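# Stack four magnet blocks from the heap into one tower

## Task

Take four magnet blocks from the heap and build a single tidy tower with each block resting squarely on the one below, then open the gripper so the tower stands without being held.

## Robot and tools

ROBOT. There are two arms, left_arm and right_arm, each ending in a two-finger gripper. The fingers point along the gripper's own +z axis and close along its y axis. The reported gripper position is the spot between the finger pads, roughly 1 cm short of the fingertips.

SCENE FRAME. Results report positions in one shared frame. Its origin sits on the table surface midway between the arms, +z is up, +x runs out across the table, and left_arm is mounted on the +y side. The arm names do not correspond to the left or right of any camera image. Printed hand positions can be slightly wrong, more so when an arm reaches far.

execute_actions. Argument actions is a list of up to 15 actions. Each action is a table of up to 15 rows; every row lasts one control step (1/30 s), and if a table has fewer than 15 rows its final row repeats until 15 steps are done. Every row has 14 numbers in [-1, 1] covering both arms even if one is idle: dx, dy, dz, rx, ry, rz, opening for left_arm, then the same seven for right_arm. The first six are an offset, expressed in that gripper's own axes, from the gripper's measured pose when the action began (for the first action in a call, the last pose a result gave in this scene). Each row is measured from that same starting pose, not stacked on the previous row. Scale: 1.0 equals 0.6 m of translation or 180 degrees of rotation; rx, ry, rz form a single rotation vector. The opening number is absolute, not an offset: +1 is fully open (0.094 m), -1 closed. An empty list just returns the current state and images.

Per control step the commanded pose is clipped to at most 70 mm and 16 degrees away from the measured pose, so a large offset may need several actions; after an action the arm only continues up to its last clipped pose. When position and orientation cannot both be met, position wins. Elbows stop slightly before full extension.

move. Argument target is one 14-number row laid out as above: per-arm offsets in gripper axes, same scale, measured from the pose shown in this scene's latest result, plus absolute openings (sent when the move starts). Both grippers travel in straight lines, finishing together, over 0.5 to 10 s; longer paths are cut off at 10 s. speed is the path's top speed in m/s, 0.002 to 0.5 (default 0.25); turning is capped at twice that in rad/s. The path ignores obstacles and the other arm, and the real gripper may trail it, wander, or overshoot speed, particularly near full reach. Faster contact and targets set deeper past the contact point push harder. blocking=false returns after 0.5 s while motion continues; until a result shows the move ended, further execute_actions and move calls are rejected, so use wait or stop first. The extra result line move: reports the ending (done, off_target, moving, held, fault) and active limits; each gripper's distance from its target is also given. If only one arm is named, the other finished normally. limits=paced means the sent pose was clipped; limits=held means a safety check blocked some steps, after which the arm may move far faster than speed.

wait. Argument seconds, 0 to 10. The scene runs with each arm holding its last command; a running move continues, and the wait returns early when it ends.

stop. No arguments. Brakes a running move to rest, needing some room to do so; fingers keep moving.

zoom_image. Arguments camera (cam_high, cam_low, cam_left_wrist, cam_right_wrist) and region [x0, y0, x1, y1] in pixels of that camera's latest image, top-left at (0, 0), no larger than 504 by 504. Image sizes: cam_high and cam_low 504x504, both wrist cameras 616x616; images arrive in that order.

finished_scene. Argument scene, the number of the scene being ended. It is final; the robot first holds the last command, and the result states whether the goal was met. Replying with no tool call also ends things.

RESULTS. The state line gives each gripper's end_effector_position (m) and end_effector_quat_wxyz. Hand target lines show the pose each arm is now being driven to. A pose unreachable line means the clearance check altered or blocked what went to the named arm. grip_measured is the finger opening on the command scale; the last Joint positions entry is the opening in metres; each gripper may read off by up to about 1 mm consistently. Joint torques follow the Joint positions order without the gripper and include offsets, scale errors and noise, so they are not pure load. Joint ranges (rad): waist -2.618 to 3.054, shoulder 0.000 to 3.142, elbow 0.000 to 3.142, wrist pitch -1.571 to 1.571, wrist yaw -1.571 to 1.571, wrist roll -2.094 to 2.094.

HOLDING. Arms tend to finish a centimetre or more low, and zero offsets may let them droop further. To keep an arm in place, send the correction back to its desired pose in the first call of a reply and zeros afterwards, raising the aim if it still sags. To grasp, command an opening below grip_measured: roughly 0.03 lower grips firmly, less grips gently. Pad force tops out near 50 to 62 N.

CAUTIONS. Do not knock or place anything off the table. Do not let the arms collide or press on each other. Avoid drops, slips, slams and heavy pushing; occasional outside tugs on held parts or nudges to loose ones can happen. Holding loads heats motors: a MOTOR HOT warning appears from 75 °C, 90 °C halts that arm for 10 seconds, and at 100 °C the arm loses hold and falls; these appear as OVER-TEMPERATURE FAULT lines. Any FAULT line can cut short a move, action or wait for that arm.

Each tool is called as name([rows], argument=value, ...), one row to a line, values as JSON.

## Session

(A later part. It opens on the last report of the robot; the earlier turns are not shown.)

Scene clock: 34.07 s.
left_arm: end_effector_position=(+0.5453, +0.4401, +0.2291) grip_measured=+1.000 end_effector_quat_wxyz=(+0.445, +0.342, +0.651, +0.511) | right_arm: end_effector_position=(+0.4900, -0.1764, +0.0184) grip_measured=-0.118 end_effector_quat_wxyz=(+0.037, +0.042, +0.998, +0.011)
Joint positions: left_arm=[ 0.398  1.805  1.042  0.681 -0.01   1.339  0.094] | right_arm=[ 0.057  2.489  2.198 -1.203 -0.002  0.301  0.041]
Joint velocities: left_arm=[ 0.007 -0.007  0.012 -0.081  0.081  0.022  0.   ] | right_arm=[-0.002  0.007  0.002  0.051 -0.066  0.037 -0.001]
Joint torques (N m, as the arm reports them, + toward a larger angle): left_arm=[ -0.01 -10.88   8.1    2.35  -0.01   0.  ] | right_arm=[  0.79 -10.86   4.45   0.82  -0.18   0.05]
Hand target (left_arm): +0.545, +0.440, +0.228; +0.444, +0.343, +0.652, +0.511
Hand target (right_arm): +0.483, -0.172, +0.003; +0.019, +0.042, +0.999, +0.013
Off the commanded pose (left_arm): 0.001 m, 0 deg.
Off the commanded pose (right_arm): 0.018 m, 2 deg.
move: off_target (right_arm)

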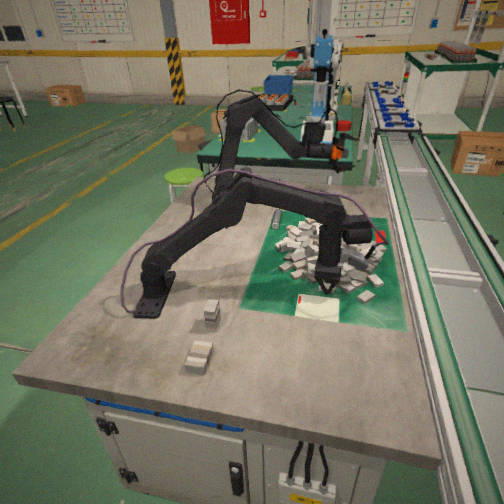

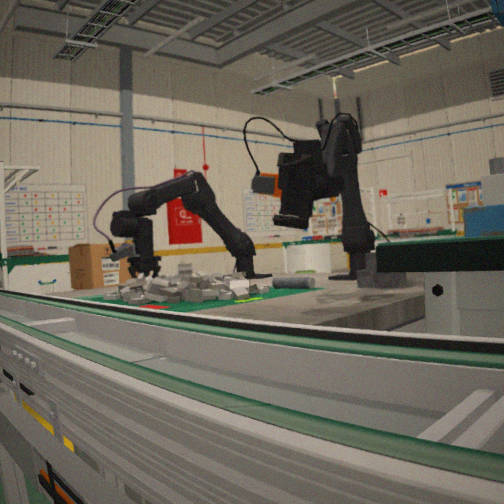

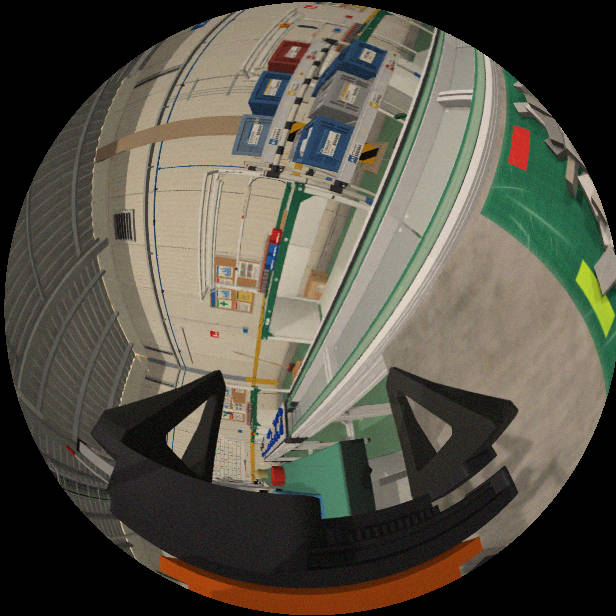

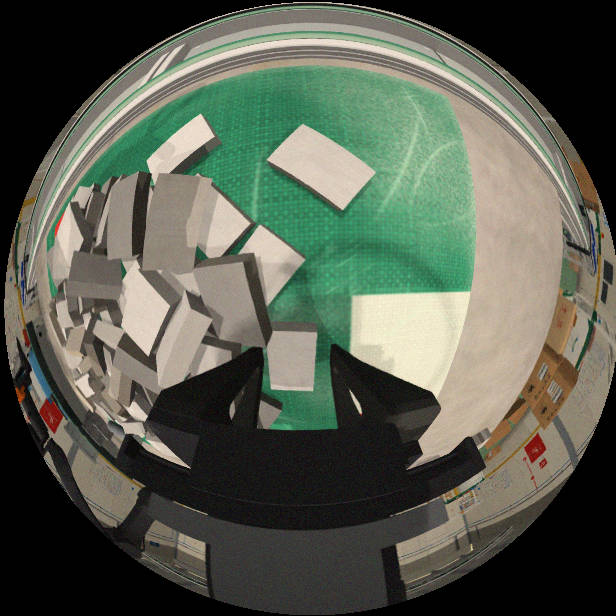

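move(target=[0,0,0,0,0,0,1, 0.02,0.007,0.035,0,0.01,0.0,-0.12], speed=0.03)

zoom_image(camera="cam_right_wrist", region=[150, 150, 450, 450])

Scene clock: 36.50 s.
left_arm: end_effector_position=(+0.5453, +0.4401, +0.2298) grip_measured=+1.000 end_effector_quat_wxyz=(+0.445, +0.342, +0.650, +0.512) | right_arm: end_effector_position=(+0.4911, -0.1774, +0.0144) grip_measured=-0.118 end_effector_quat_wxyz=(+0.044, +0.044, +0.998, +0.009)
Joint positions: left_arm=[ 0.398  1.805  1.042  0.684 -0.01   1.339  0.094] | right_arm=[ 0.057  2.478  2.162 -1.165  0.005  0.306  0.041]
Joint velocities: left_arm=[0.002 0.002 0.002 0.007 0.007 0.022 0.   ] | right_arm=[ 0.012  0.002 -0.002 -0.051  0.051  0.007  0.001]
Joint torques (N m, as the arm reports them, + toward a larger angle): left_arm=[ -0.02 -10.86   8.09   2.34  -0.01   0.  ] | right_arm=[  1.15 -11.36   2.89   0.89  -0.2    0.04]
Hand target (left_arm): +0.545, +0.440, +0.229; +0.445, +0.342, +0.651, +0.511
Hand target (right_arm): +0.479, -0.171, -0.003; +0.021, +0.042, +0.999, +0.011
Off the commanded pose (left_arm): 0.001 m, 0 deg.
Off the commanded pose (right_arm): 0.022 m, 3 deg.
move: off_target (right_arm)

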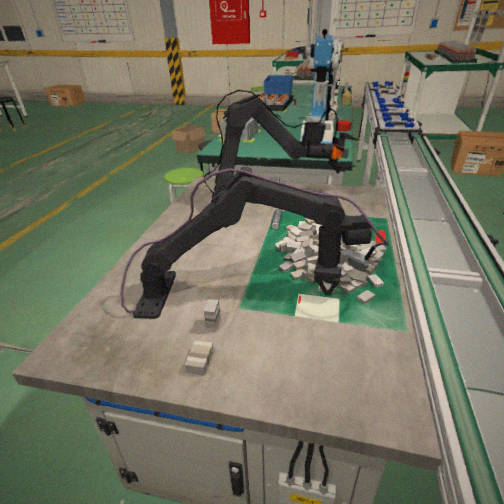

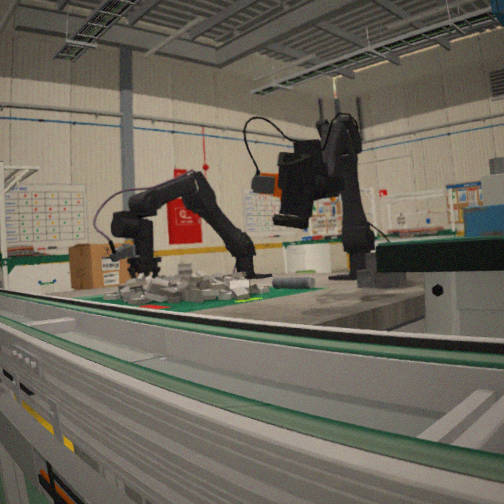

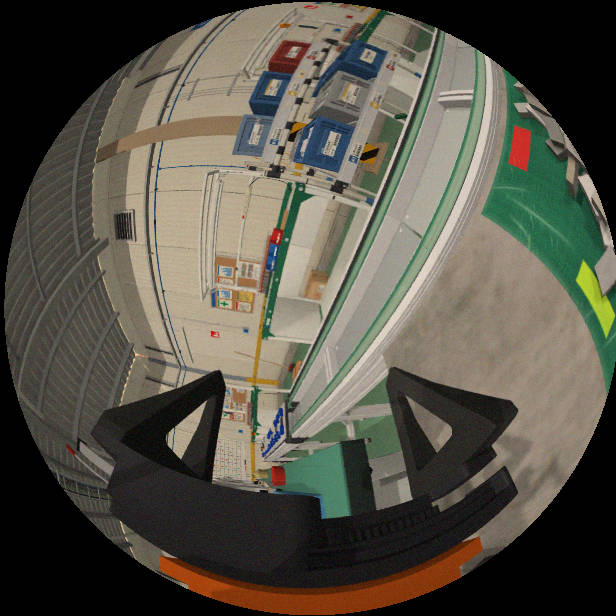

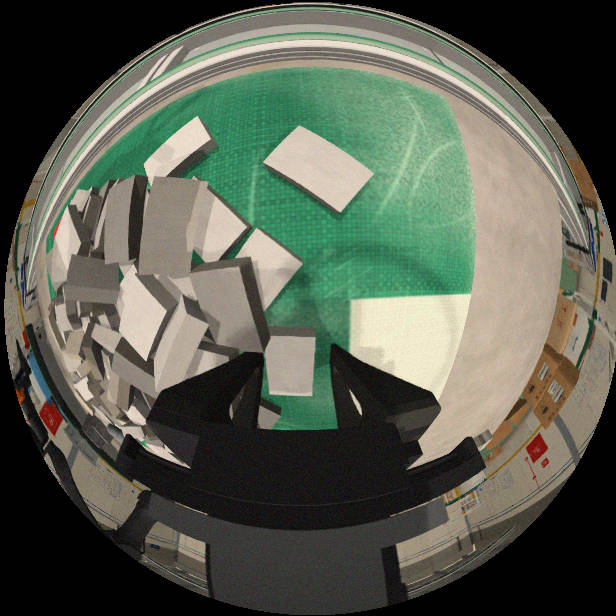

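Region (150, 150, 450, 450) of cam_right_wrist's 616x616 image, scaled by 1.680, with more detail than that image has.

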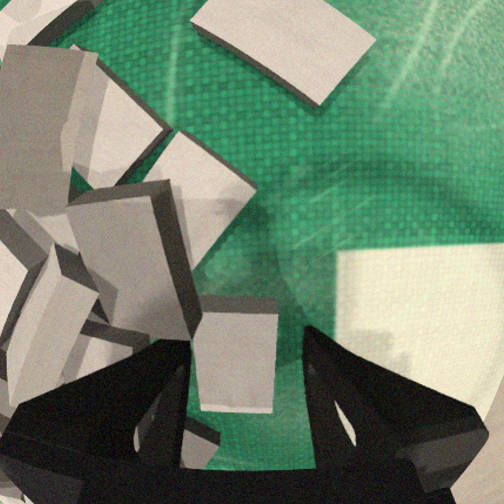

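execute_actions([
  [[0,0,0,0,0,0,1, 0,0,0.005,0,0,0,-0.3]],
  [[0,0,0,0,0,0,1, 0,0,0.005,0,0,0,-0.45]],
])

Scene clock: 38.30 s.
left_arm: end_effector_position=(+0.5454, +0.4402, +0.2311) grip_measured=+1.000 end_effector_quat_wxyz=(+0.446, +0.341, +0.648, +0.514) | right_arm: end_effector_position=(+0.4917, -0.1789, +0.0148) grip_measured=-0.432 end_effector_quat_wxyz=(+0.046, +0.045, +0.998, +0.005)
Joint positions: left_arm=[ 0.398  1.805  1.042  0.689 -0.01   1.339  0.094] | right_arm=[ 0.057  2.478  2.162 -1.164  0.014  0.306  0.027]
Joint velocities: left_arm=[-0.012  0.007  0.012 -0.022 -0.051  0.037  0.   ] | right_arm=[ 0.002 -0.007  0.007 -0.037  0.037 -0.066 -0.   ]
Joint torques (N m, as the arm reports them, + toward a larger angle): left_arm=[ -0.02 -10.87   8.11   2.35  -0.01   0.  ] | right_arm=[  0.02 -12.35   5.32   0.89  -0.06   0.04]
Hand target (left_arm): +0.545, +0.440, +0.230; +0.446, +0.342, +0.649, +0.513
Hand target (right_arm): +0.492, -0.178, +0.012; +0.045, +0.045, +0.998, +0.006
Off the commanded pose (left_arm): 0.001 m, 0 deg.
Off the commanded pose (right_arm): 0.003 m, 0 deg.

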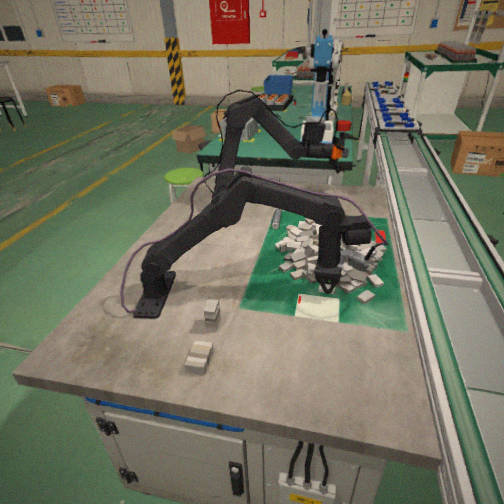

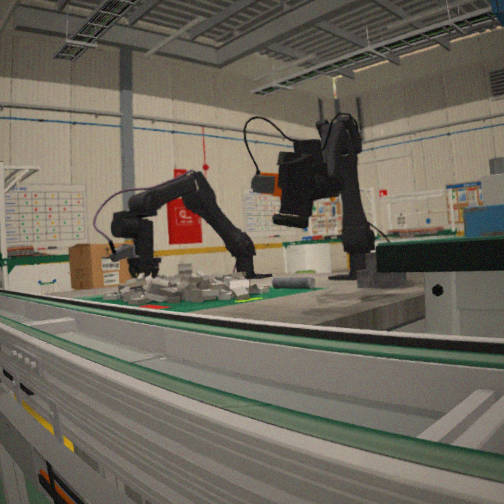

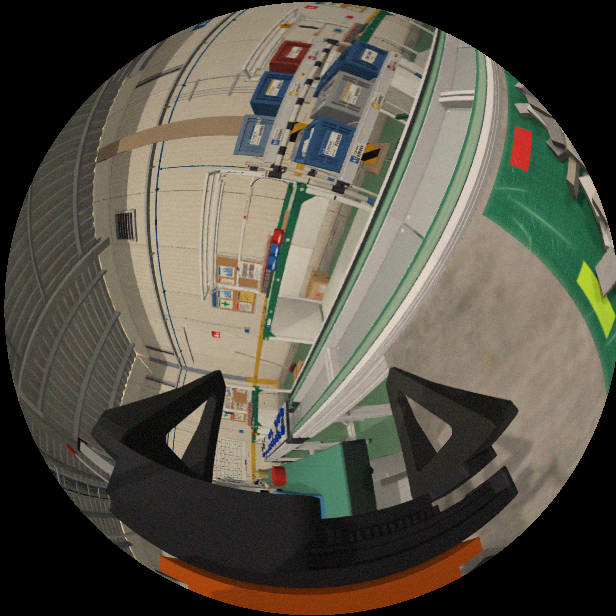

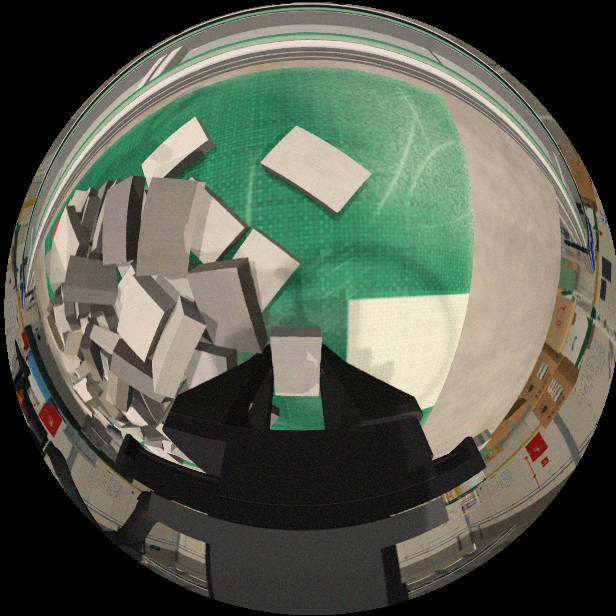

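move(target=[0,0,0,0,0,0,1, 0,-0.05,-0.04,0,0,0,-0.465], speed=0.08)

move(target=[0,0,0,0,0,0,1, 0.15,-0.04,0,0,0,-0.028,-0.465], speed=0.15)

Scene clock: 41.47 s.
left_arm: end_effector_position=(+0.5455, +0.4402, +0.2318) grip_measured=+1.000 end_effector_quat_wxyz=(+0.447, +0.341, +0.648, +0.514) | right_arm: end_effector_position=(+0.4939, -0.2081, +0.0352) grip_measured=-0.435 end_effector_quat_wxyz=(+0.053, +0.050, +0.997, +0.005)
Joint positions: left_arm=[ 0.398  1.805  1.042  0.692 -0.01   1.339  0.094] | right_arm=[-0.001  2.434  2.162 -1.194  0.012  0.258  0.027]
Joint velocities: left_arm=[-0.002 -0.002  0.002  0.022 -0.037  0.066  0.   ] | right_arm=[-0.002 -0.002 -0.027  0.007  0.007 -0.037 -0.   ]
Joint torques (N m, as the arm reports them, + toward a larger angle): left_arm=[ -0.01 -10.87   8.1    2.35  -0.01   0.  ] | right_arm=[ -0.13 -13.64   4.32   0.7   -0.09  -0.09]
Hand target (left_arm): +0.545, +0.440, +0.231; +0.446, +0.341, +0.648, +0.514
Hand target (right_arm): +0.487, -0.209, +0.038; +0.045, +0.045, +0.998, +0.005
Off the commanded pose (left_arm): 0.001 m, 0 deg.
Off the commanded pose (right_arm): 0.008 m, 1 deg.
move: done

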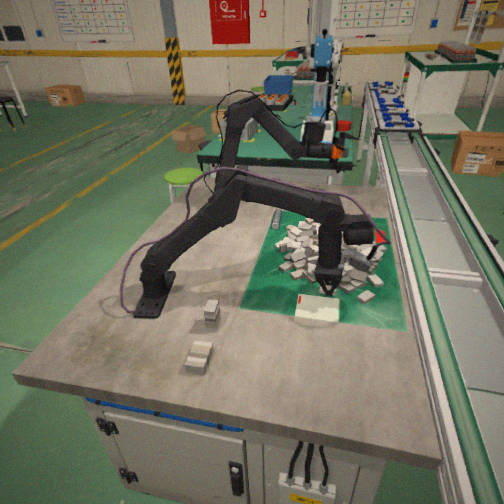

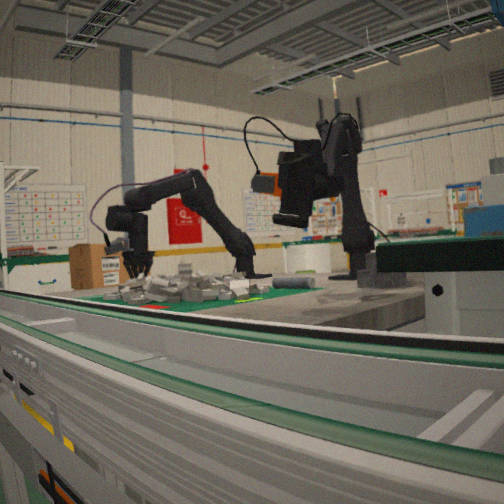

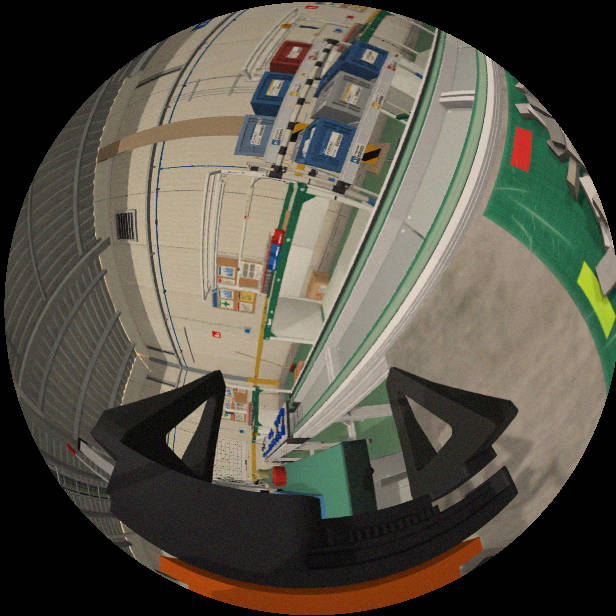

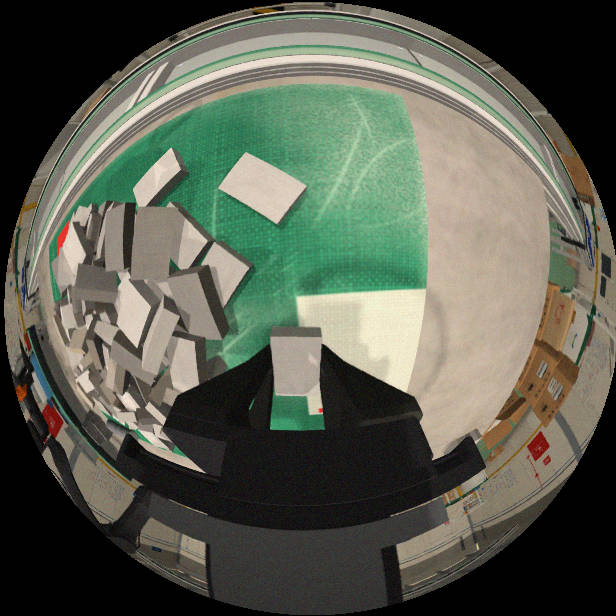

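Scene clock: 42.77 s.
left_arm: end_effector_position=(+0.5455, +0.4402, +0.2324) grip_measured=+1.000 end_effector_quat_wxyz=(+0.448, +0.340, +0.647, +0.515) | right_arm: end_effector_position=(+0.4037, -0.2225, +0.0217) grip_measured=-0.435 end_effector_quat_wxyz=(+0.045, +0.011, +0.999, +0.001)
Joint positions: left_arm=[ 0.398  1.805  1.042  0.694 -0.01   1.339  0.094] | right_arm=[-0.001  2.07   1.501 -0.913  0.012  0.179  0.027]
Joint velocities: left_arm=[-0.007  0.002  0.002  0.037  0.037  0.007  0.   ] | right_arm=[-0.007 -0.017 -0.007  0.022 -0.007 -0.051 -0.   ]
Joint torques (N m, as the arm reports them, + toward a larger angle): left_arm=[ -0.02 -10.88   8.1    2.34  -0.01  -0.01] | right_arm=[ -0.17 -11.34   4.01   0.87  -0.03  -0.12]
Hand target (left_arm): +0.545, +0.440, +0.232; +0.447, +0.341, +0.648, +0.514
Hand target (right_arm): +0.402, -0.223, +0.026; +0.052, +0.006, +0.999, +0.002
Off the commanded pose (left_arm): 0.001 m, 0 deg.
Off the commanded pose (right_arm): 0.004 m, 1 deg.
move: done

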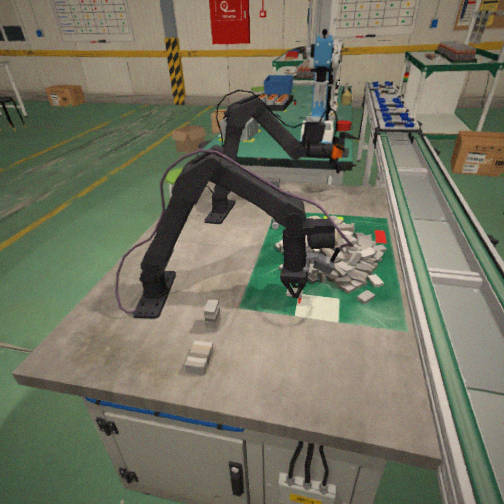

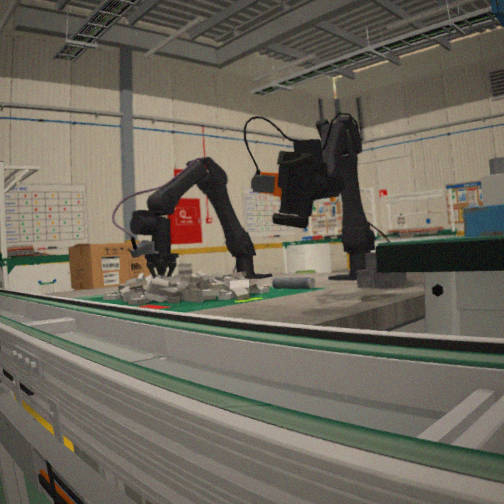

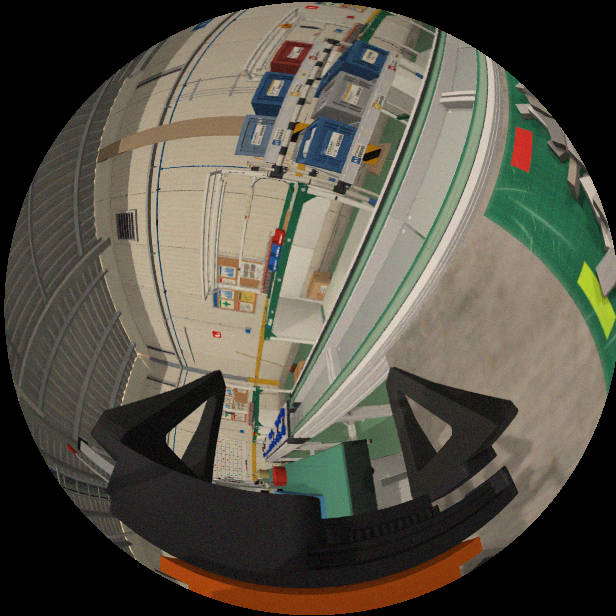

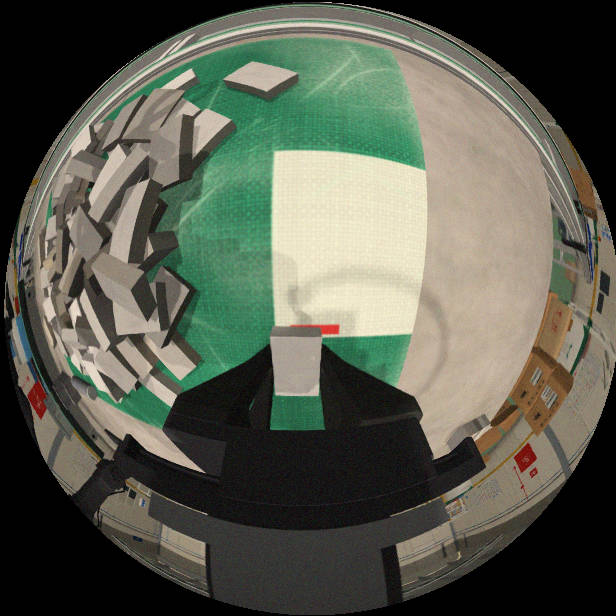

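move(target=[0,0,0,0,0,0,1, 0.073,-0.025,0.008,0,0,0,-0.465], speed=0.06)

Scene clock: 45.40 s.
left_arm: end_effector_position=(+0.5456, +0.4402, +0.2330) grip_measured=+1.000 end_effector_quat_wxyz=(+0.448, +0.340, +0.646, +0.516) | right_arm: end_effector_position=(+0.3634, -0.2329, +0.0124) grip_measured=-0.435 end_effector_quat_wxyz=(+0.042, +0.012, +0.999, +0.000)
Joint positions: left_arm=[ 0.398  1.805  1.042  0.697 -0.01   1.339  0.094] | right_arm=[-0.012  1.942  1.273 -0.818  0.012  0.17   0.027]
Joint velocities: left_arm=[-0.002 -0.012 -0.002 -0.066  0.022 -0.007  0.   ] | right_arm=[-0.007 -0.007  0.007  0.022 -0.051 -0.007 -0.   ]
Joint torques (N m, as the arm reports them, + toward a larger angle): left_arm=[ -0.01 -10.88   8.1    2.34  -0.01   0.  ] | right_arm=[-0.85 -9.75  3.77  0.87 -0.04 -0.08]
Hand target (left_arm): +0.546, +0.440, +0.232; +0.448, +0.340, +0.647, +0.515
Hand target (right_arm): +0.360, -0.237, +0.013; +0.045, +0.011, +0.999, +0.001
Off the commanded pose (left_arm): 0.001 m, 0 deg.
Off the commanded pose (right_arm): 0.005 m, 0 deg.
move: done

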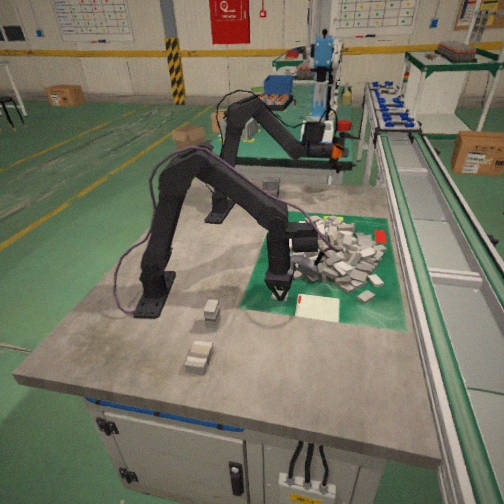

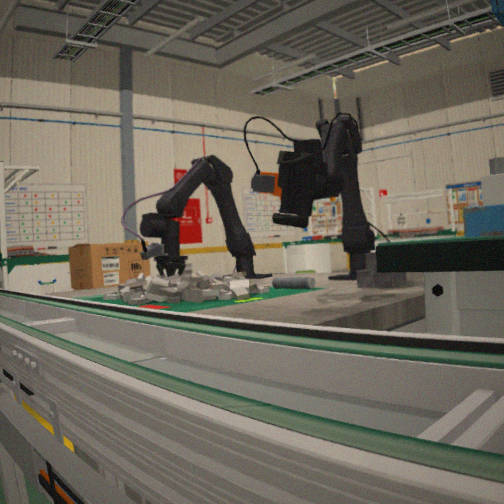

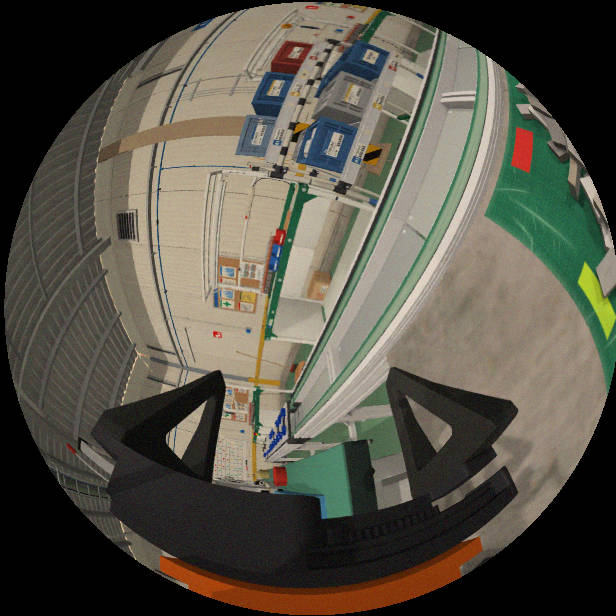

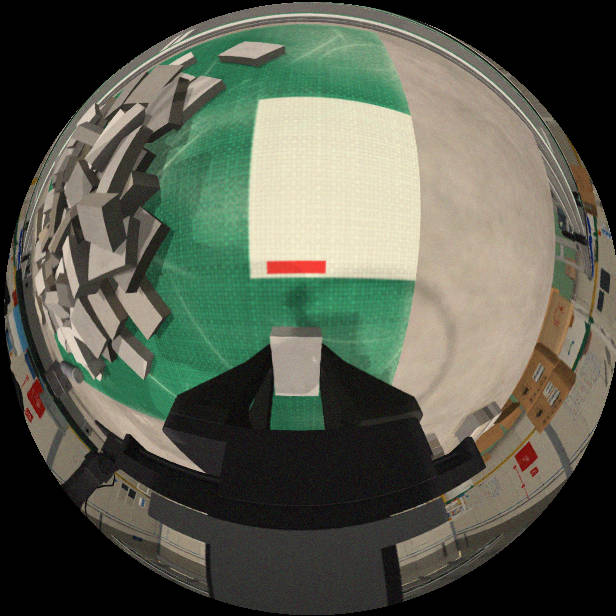

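move(target=[0,0,0,0,0,0,1, 0,0,0.02,0,0,0,-0.465], speed=0.02)

zoom_image(camera="cam_high", region=[230, 240, 330, 320])

Scene clock: 47.17 s.
left_arm: end_effector_position=(+0.5456, +0.4402, +0.2337) grip_measured=+1.000 end_effector_quat_wxyz=(+0.449, +0.339, +0.645, +0.516) | right_arm: end_effector_position=(+0.3685, -0.2321, +0.0129) grip_measured=-0.435 end_effector_quat_wxyz=(+0.053, +0.011, +0.999, +0.002)
Joint positions: left_arm=[ 0.398  1.805  1.042  0.699 -0.01   1.339  0.094] | right_arm=[-0.012  1.942  1.273 -0.797  0.012  0.17   0.027]
Joint velocities: left_arm=[-0.002 -0.012 -0.002 -0.007  0.007 -0.022  0.   ] | right_arm=[ 0.002 -0.002 -0.002 -0.007 -0.095 -0.022 -0.001]
Joint torques (N m, as the arm reports them, + toward a larger angle): left_arm=[ -0.02 -10.88   8.1    2.34   0.     0.  ] | right_arm=[-0.02 -7.04  3.92  1.06 -0.02  0.  ]
Hand target (left_arm): +0.546, +0.440, +0.233; +0.448, +0.340, +0.646, +0.516
Hand target (right_arm): +0.364, -0.233, +0.001; +0.042, +0.012, +0.999, +0.000
Off the commanded pose (left_arm): 0.001 m, 0 deg.
Off the commanded pose (right_arm): 0.013 m, 1 deg.
move: off_target (right_arm)

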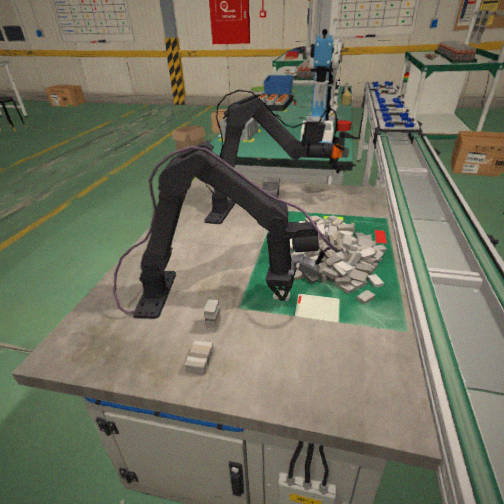

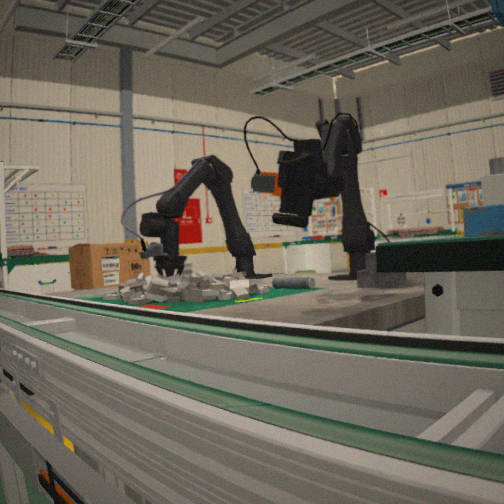

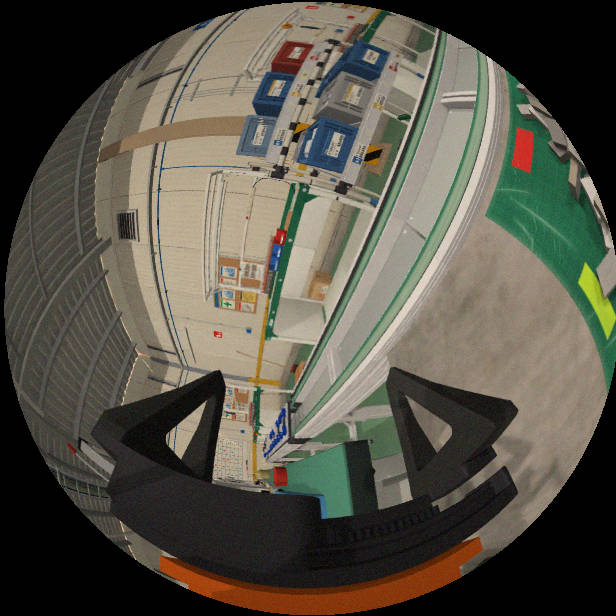

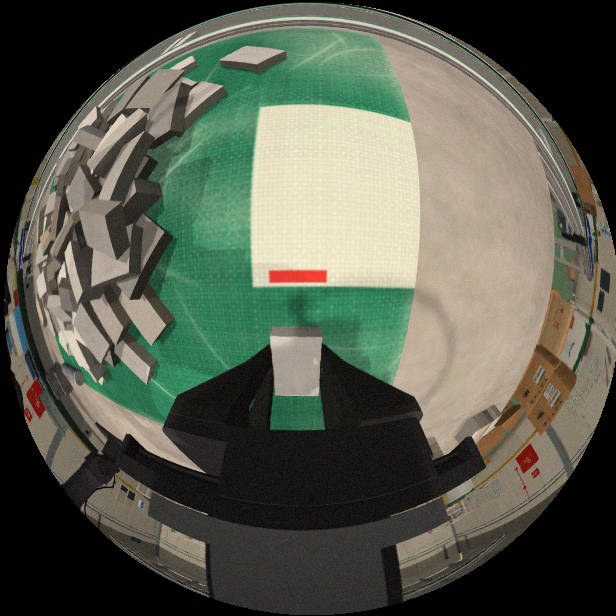

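Region (230, 240, 330, 320) of cam_high's 504x504 image, scaled by 5.040, with more detail than that image has; it fills the top 403 rows of this view, and the rest is white.

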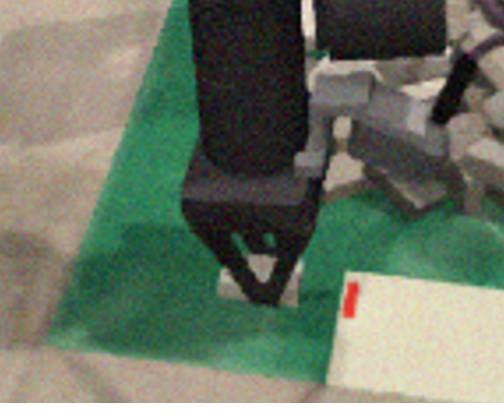

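execute_actions([
  [[0,0,0,0,0,0,1, 0,0,0.01,0,0,0,-0.1]],
])

move(target=[0,0,0,0,0,0,1, -0.02,0.06,-0.17,0,0.033,0,0.0], speed=0.2)

zoom_image(camera="cam_right_wrist", region=[60, 100, 420, 460])

Scene clock: 48.70 s.
left_arm: end_effector_position=(+0.5456, +0.4403, +0.2343) grip_measured=+1.000 end_effector_quat_wxyz=(+0.450, +0.339, +0.645, +0.517) | right_arm: end_effector_position=(+0.3716, -0.2317, +0.0132) grip_measured=-0.103 end_effector_quat_wxyz=(+0.059, +0.011, +0.998, +0.003)
Joint positions: left_arm=[ 0.398  1.805  1.042  0.702 -0.01   1.339  0.094] | right_arm=[-0.012  1.942  1.273 -0.785  0.012  0.17   0.042]
Joint velocities: left_arm=[ 0.007 -0.012 -0.002 -0.037 -0.051 -0.037  0.   ] | right_arm=[ 0.007 -0.007 -0.002  0.022  0.051 -0.051  0.001]
Joint torques (N m, as the arm reports them, + toward a larger angle): left_arm=[ -0.01 -10.87   8.09   2.36   0.     0.  ] | right_arm=[ 0.06 -7.74  4.75  0.95 -0.03 -0.02]
Hand target (left_arm): +0.546, +0.440, +0.234; +0.449, +0.339, +0.645, +0.516
Hand target (right_arm): +0.369, -0.232, +0.007; +0.053, +0.011, +0.999, +0.002
Off the commanded pose (left_arm): 0.001 m, 0 deg.
Off the commanded pose (right_arm): 0.007 m, 1 deg.

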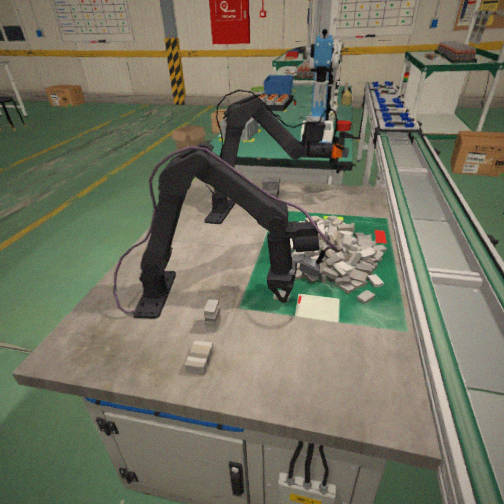

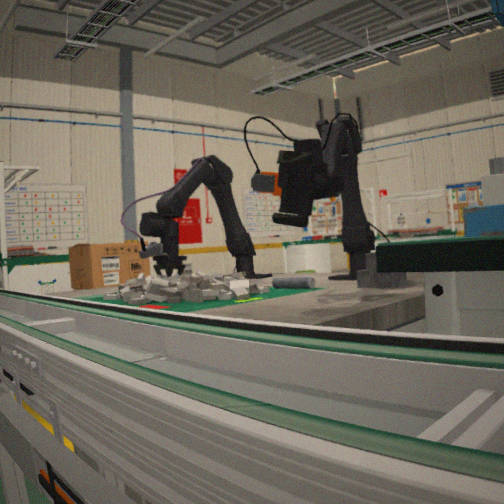

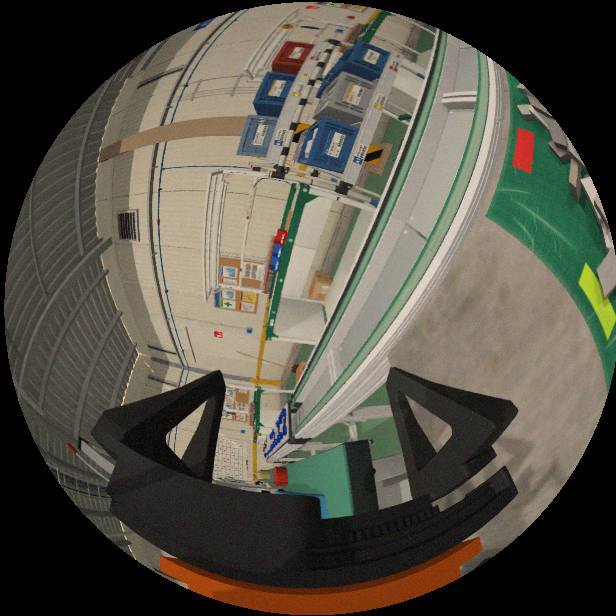

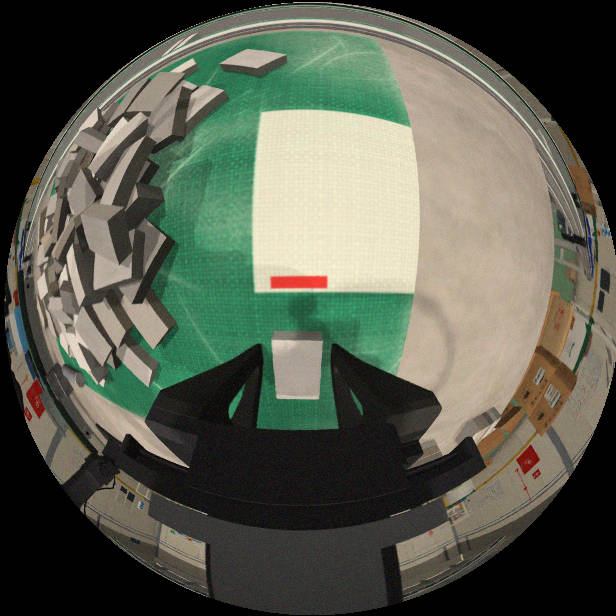

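Scene clock: 50.00 s.
left_arm: end_effector_position=(+0.5457, +0.4403, +0.2350) grip_measured=+1.000 end_effector_quat_wxyz=(+0.450, +0.339, +0.644, +0.518) | right_arm: end_effector_position=(+0.3723, -0.2009, +0.1141) grip_measured=-0.002 end_effector_quat_wxyz=(+0.010, +0.009, +1.000, -0.001)
Joint positions: left_arm=[ 0.398  1.805  1.042  0.705 -0.01   1.339  0.094] | right_arm=[ 0.065  1.974  1.739 -1.316  0.006  0.242  0.047]
Joint velocities: left_arm=[-0.007 -0.022 -0.007  0.066  0.022  0.007  0.   ] | right_arm=[ 0.002  0.002 -0.007 -0.051 -0.051 -0.007 -0.001]
Joint torques (N m, as the arm reports them, + toward a larger angle): left_arm=[ -0.01 -10.86   8.09   2.34  -0.01  -0.01] | right_arm=[ 0.47 -8.45  7.21  0.51 -0.15  0.11]
Hand target (left_arm): +0.546, +0.440, +0.234; +0.450, +0.339, +0.645, +0.517
Hand target (right_arm): +0.373, -0.197, +0.116; +0.008, +0.011, +1.000, +0.004
Off the commanded pose (left_arm): 0.001 m, 0 deg.
Off the commanded pose (right_arm): 0.005 m, 1 deg.
move: done

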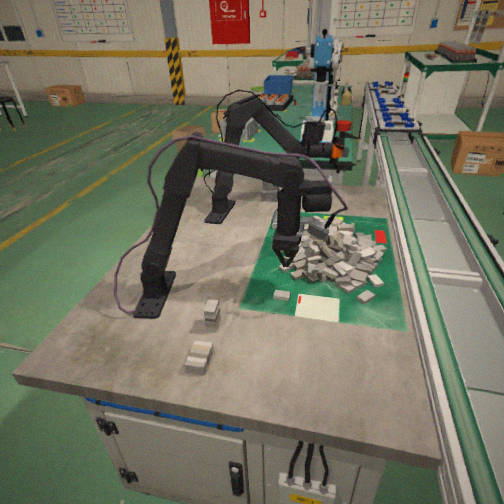

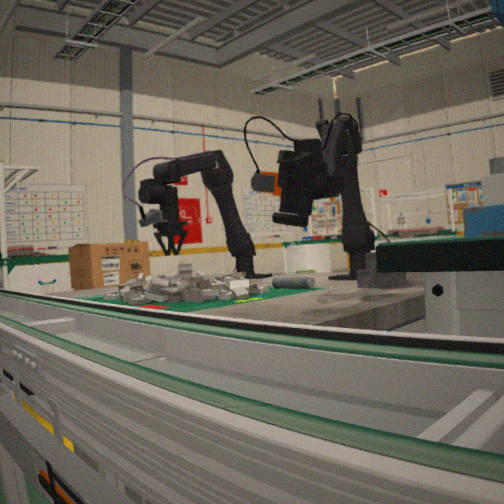

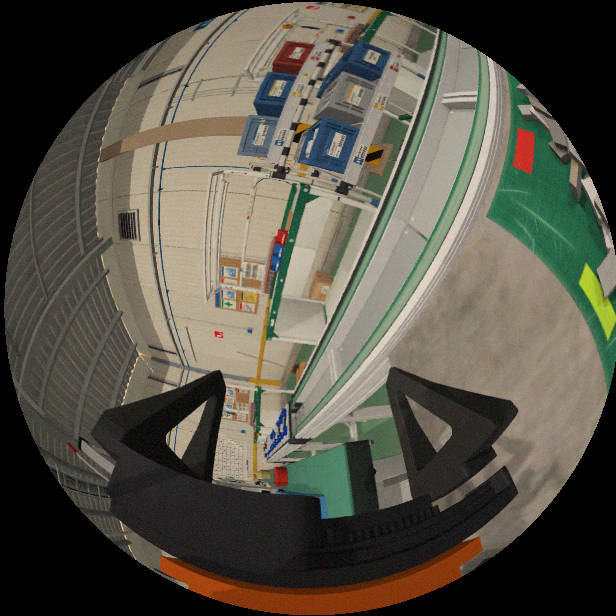

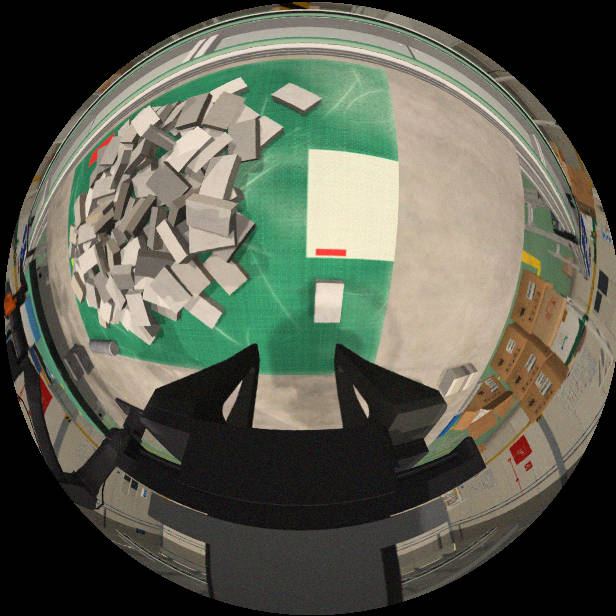

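Region (60, 100, 420, 460) of cam_right_wrist's 616x616 image, scaled by 1.400, with more detail than that image has.

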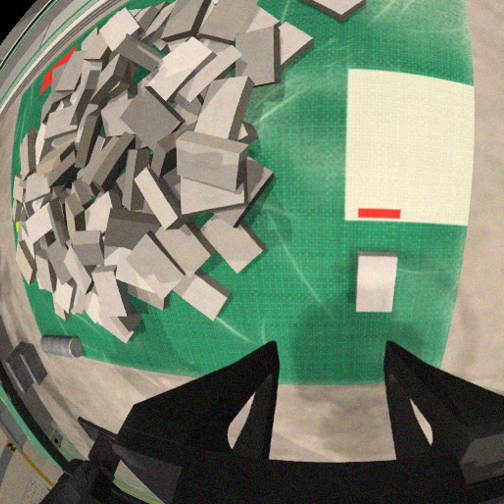

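move(target=[0,0,0,0,0,0,1, 0.01,0.155,0.02,0,0.005,0,0.0], speed=0.2)

zoom_image(camera="cam_right_wrist", region=[130, 120, 450, 440])

Scene clock: 52.53 s.
left_arm: end_effector_position=(+0.5457, +0.4403, +0.2356) grip_measured=+1.000 end_effector_quat_wxyz=(+0.451, +0.338, +0.643, +0.519) | right_arm: end_effector_position=(+0.3645, -0.1080, +0.1004) grip_measured=-0.002 end_effector_quat_wxyz=(+0.003, +0.000, +1.000, -0.001)
Joint positions: left_arm=[ 0.398  1.805  1.042  0.707 -0.01   1.339  0.094] | right_arm=[ 0.294  2.09   1.853 -1.33   0.004  0.455  0.047]
Joint velocities: left_arm=[-0.027 -0.002 -0.012 -0.007  0.066 -0.081  0.   ] | right_arm=[-0.027  0.012 -0.007 -0.037  0.022  0.007  0.   ]
Joint torques (N m, as the arm reports them, + toward a larger angle): left_arm=[ -0.02 -10.87   8.11   2.34  -0.01   0.  ] | right_arm=[-0.5  -8.94  7.72  0.45 -0.01  0.09]
Hand target (left_arm): +0.546, +0.440, +0.235; +0.450, +0.339, +0.644, +0.518
Hand target (right_arm): +0.368, -0.108, +0.102; +0.003, +0.009, +1.000, +0.000
Off the commanded pose (left_arm): 0.001 m, 0 deg.
Off the commanded pose (right_arm): 0.004 m, 1 deg.
move: done

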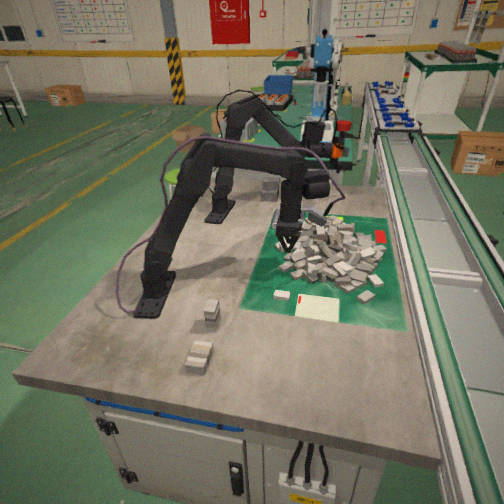

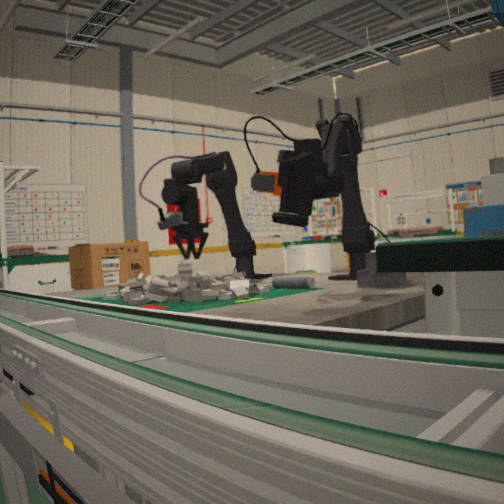

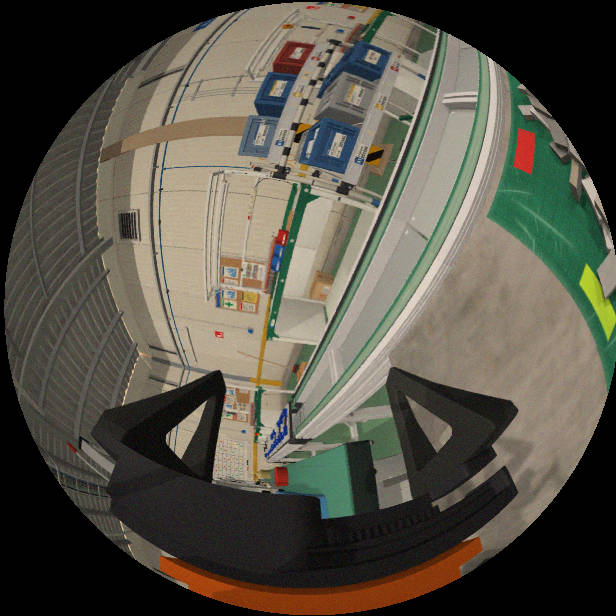

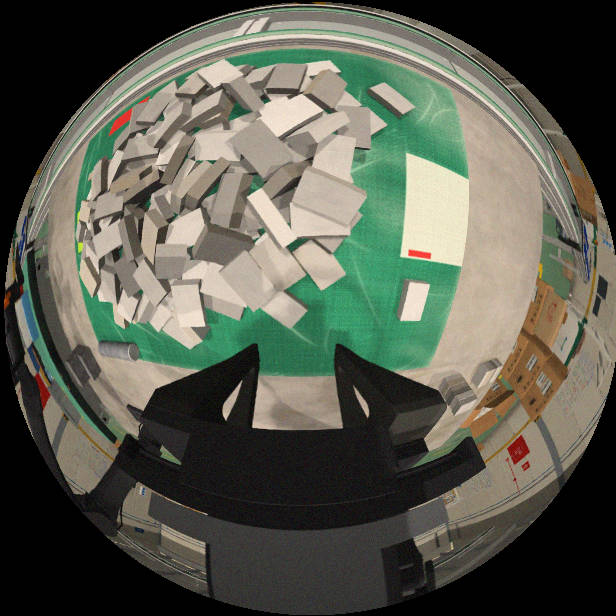

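Region (130, 120, 450, 440) of cam_right_wrist's 616x616 image, scaled by 1.575, with more detail than that image has.

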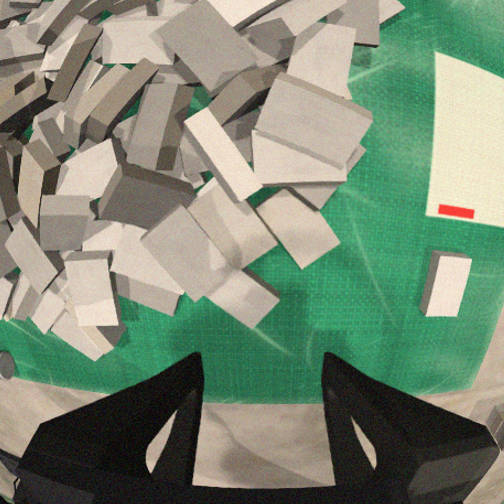

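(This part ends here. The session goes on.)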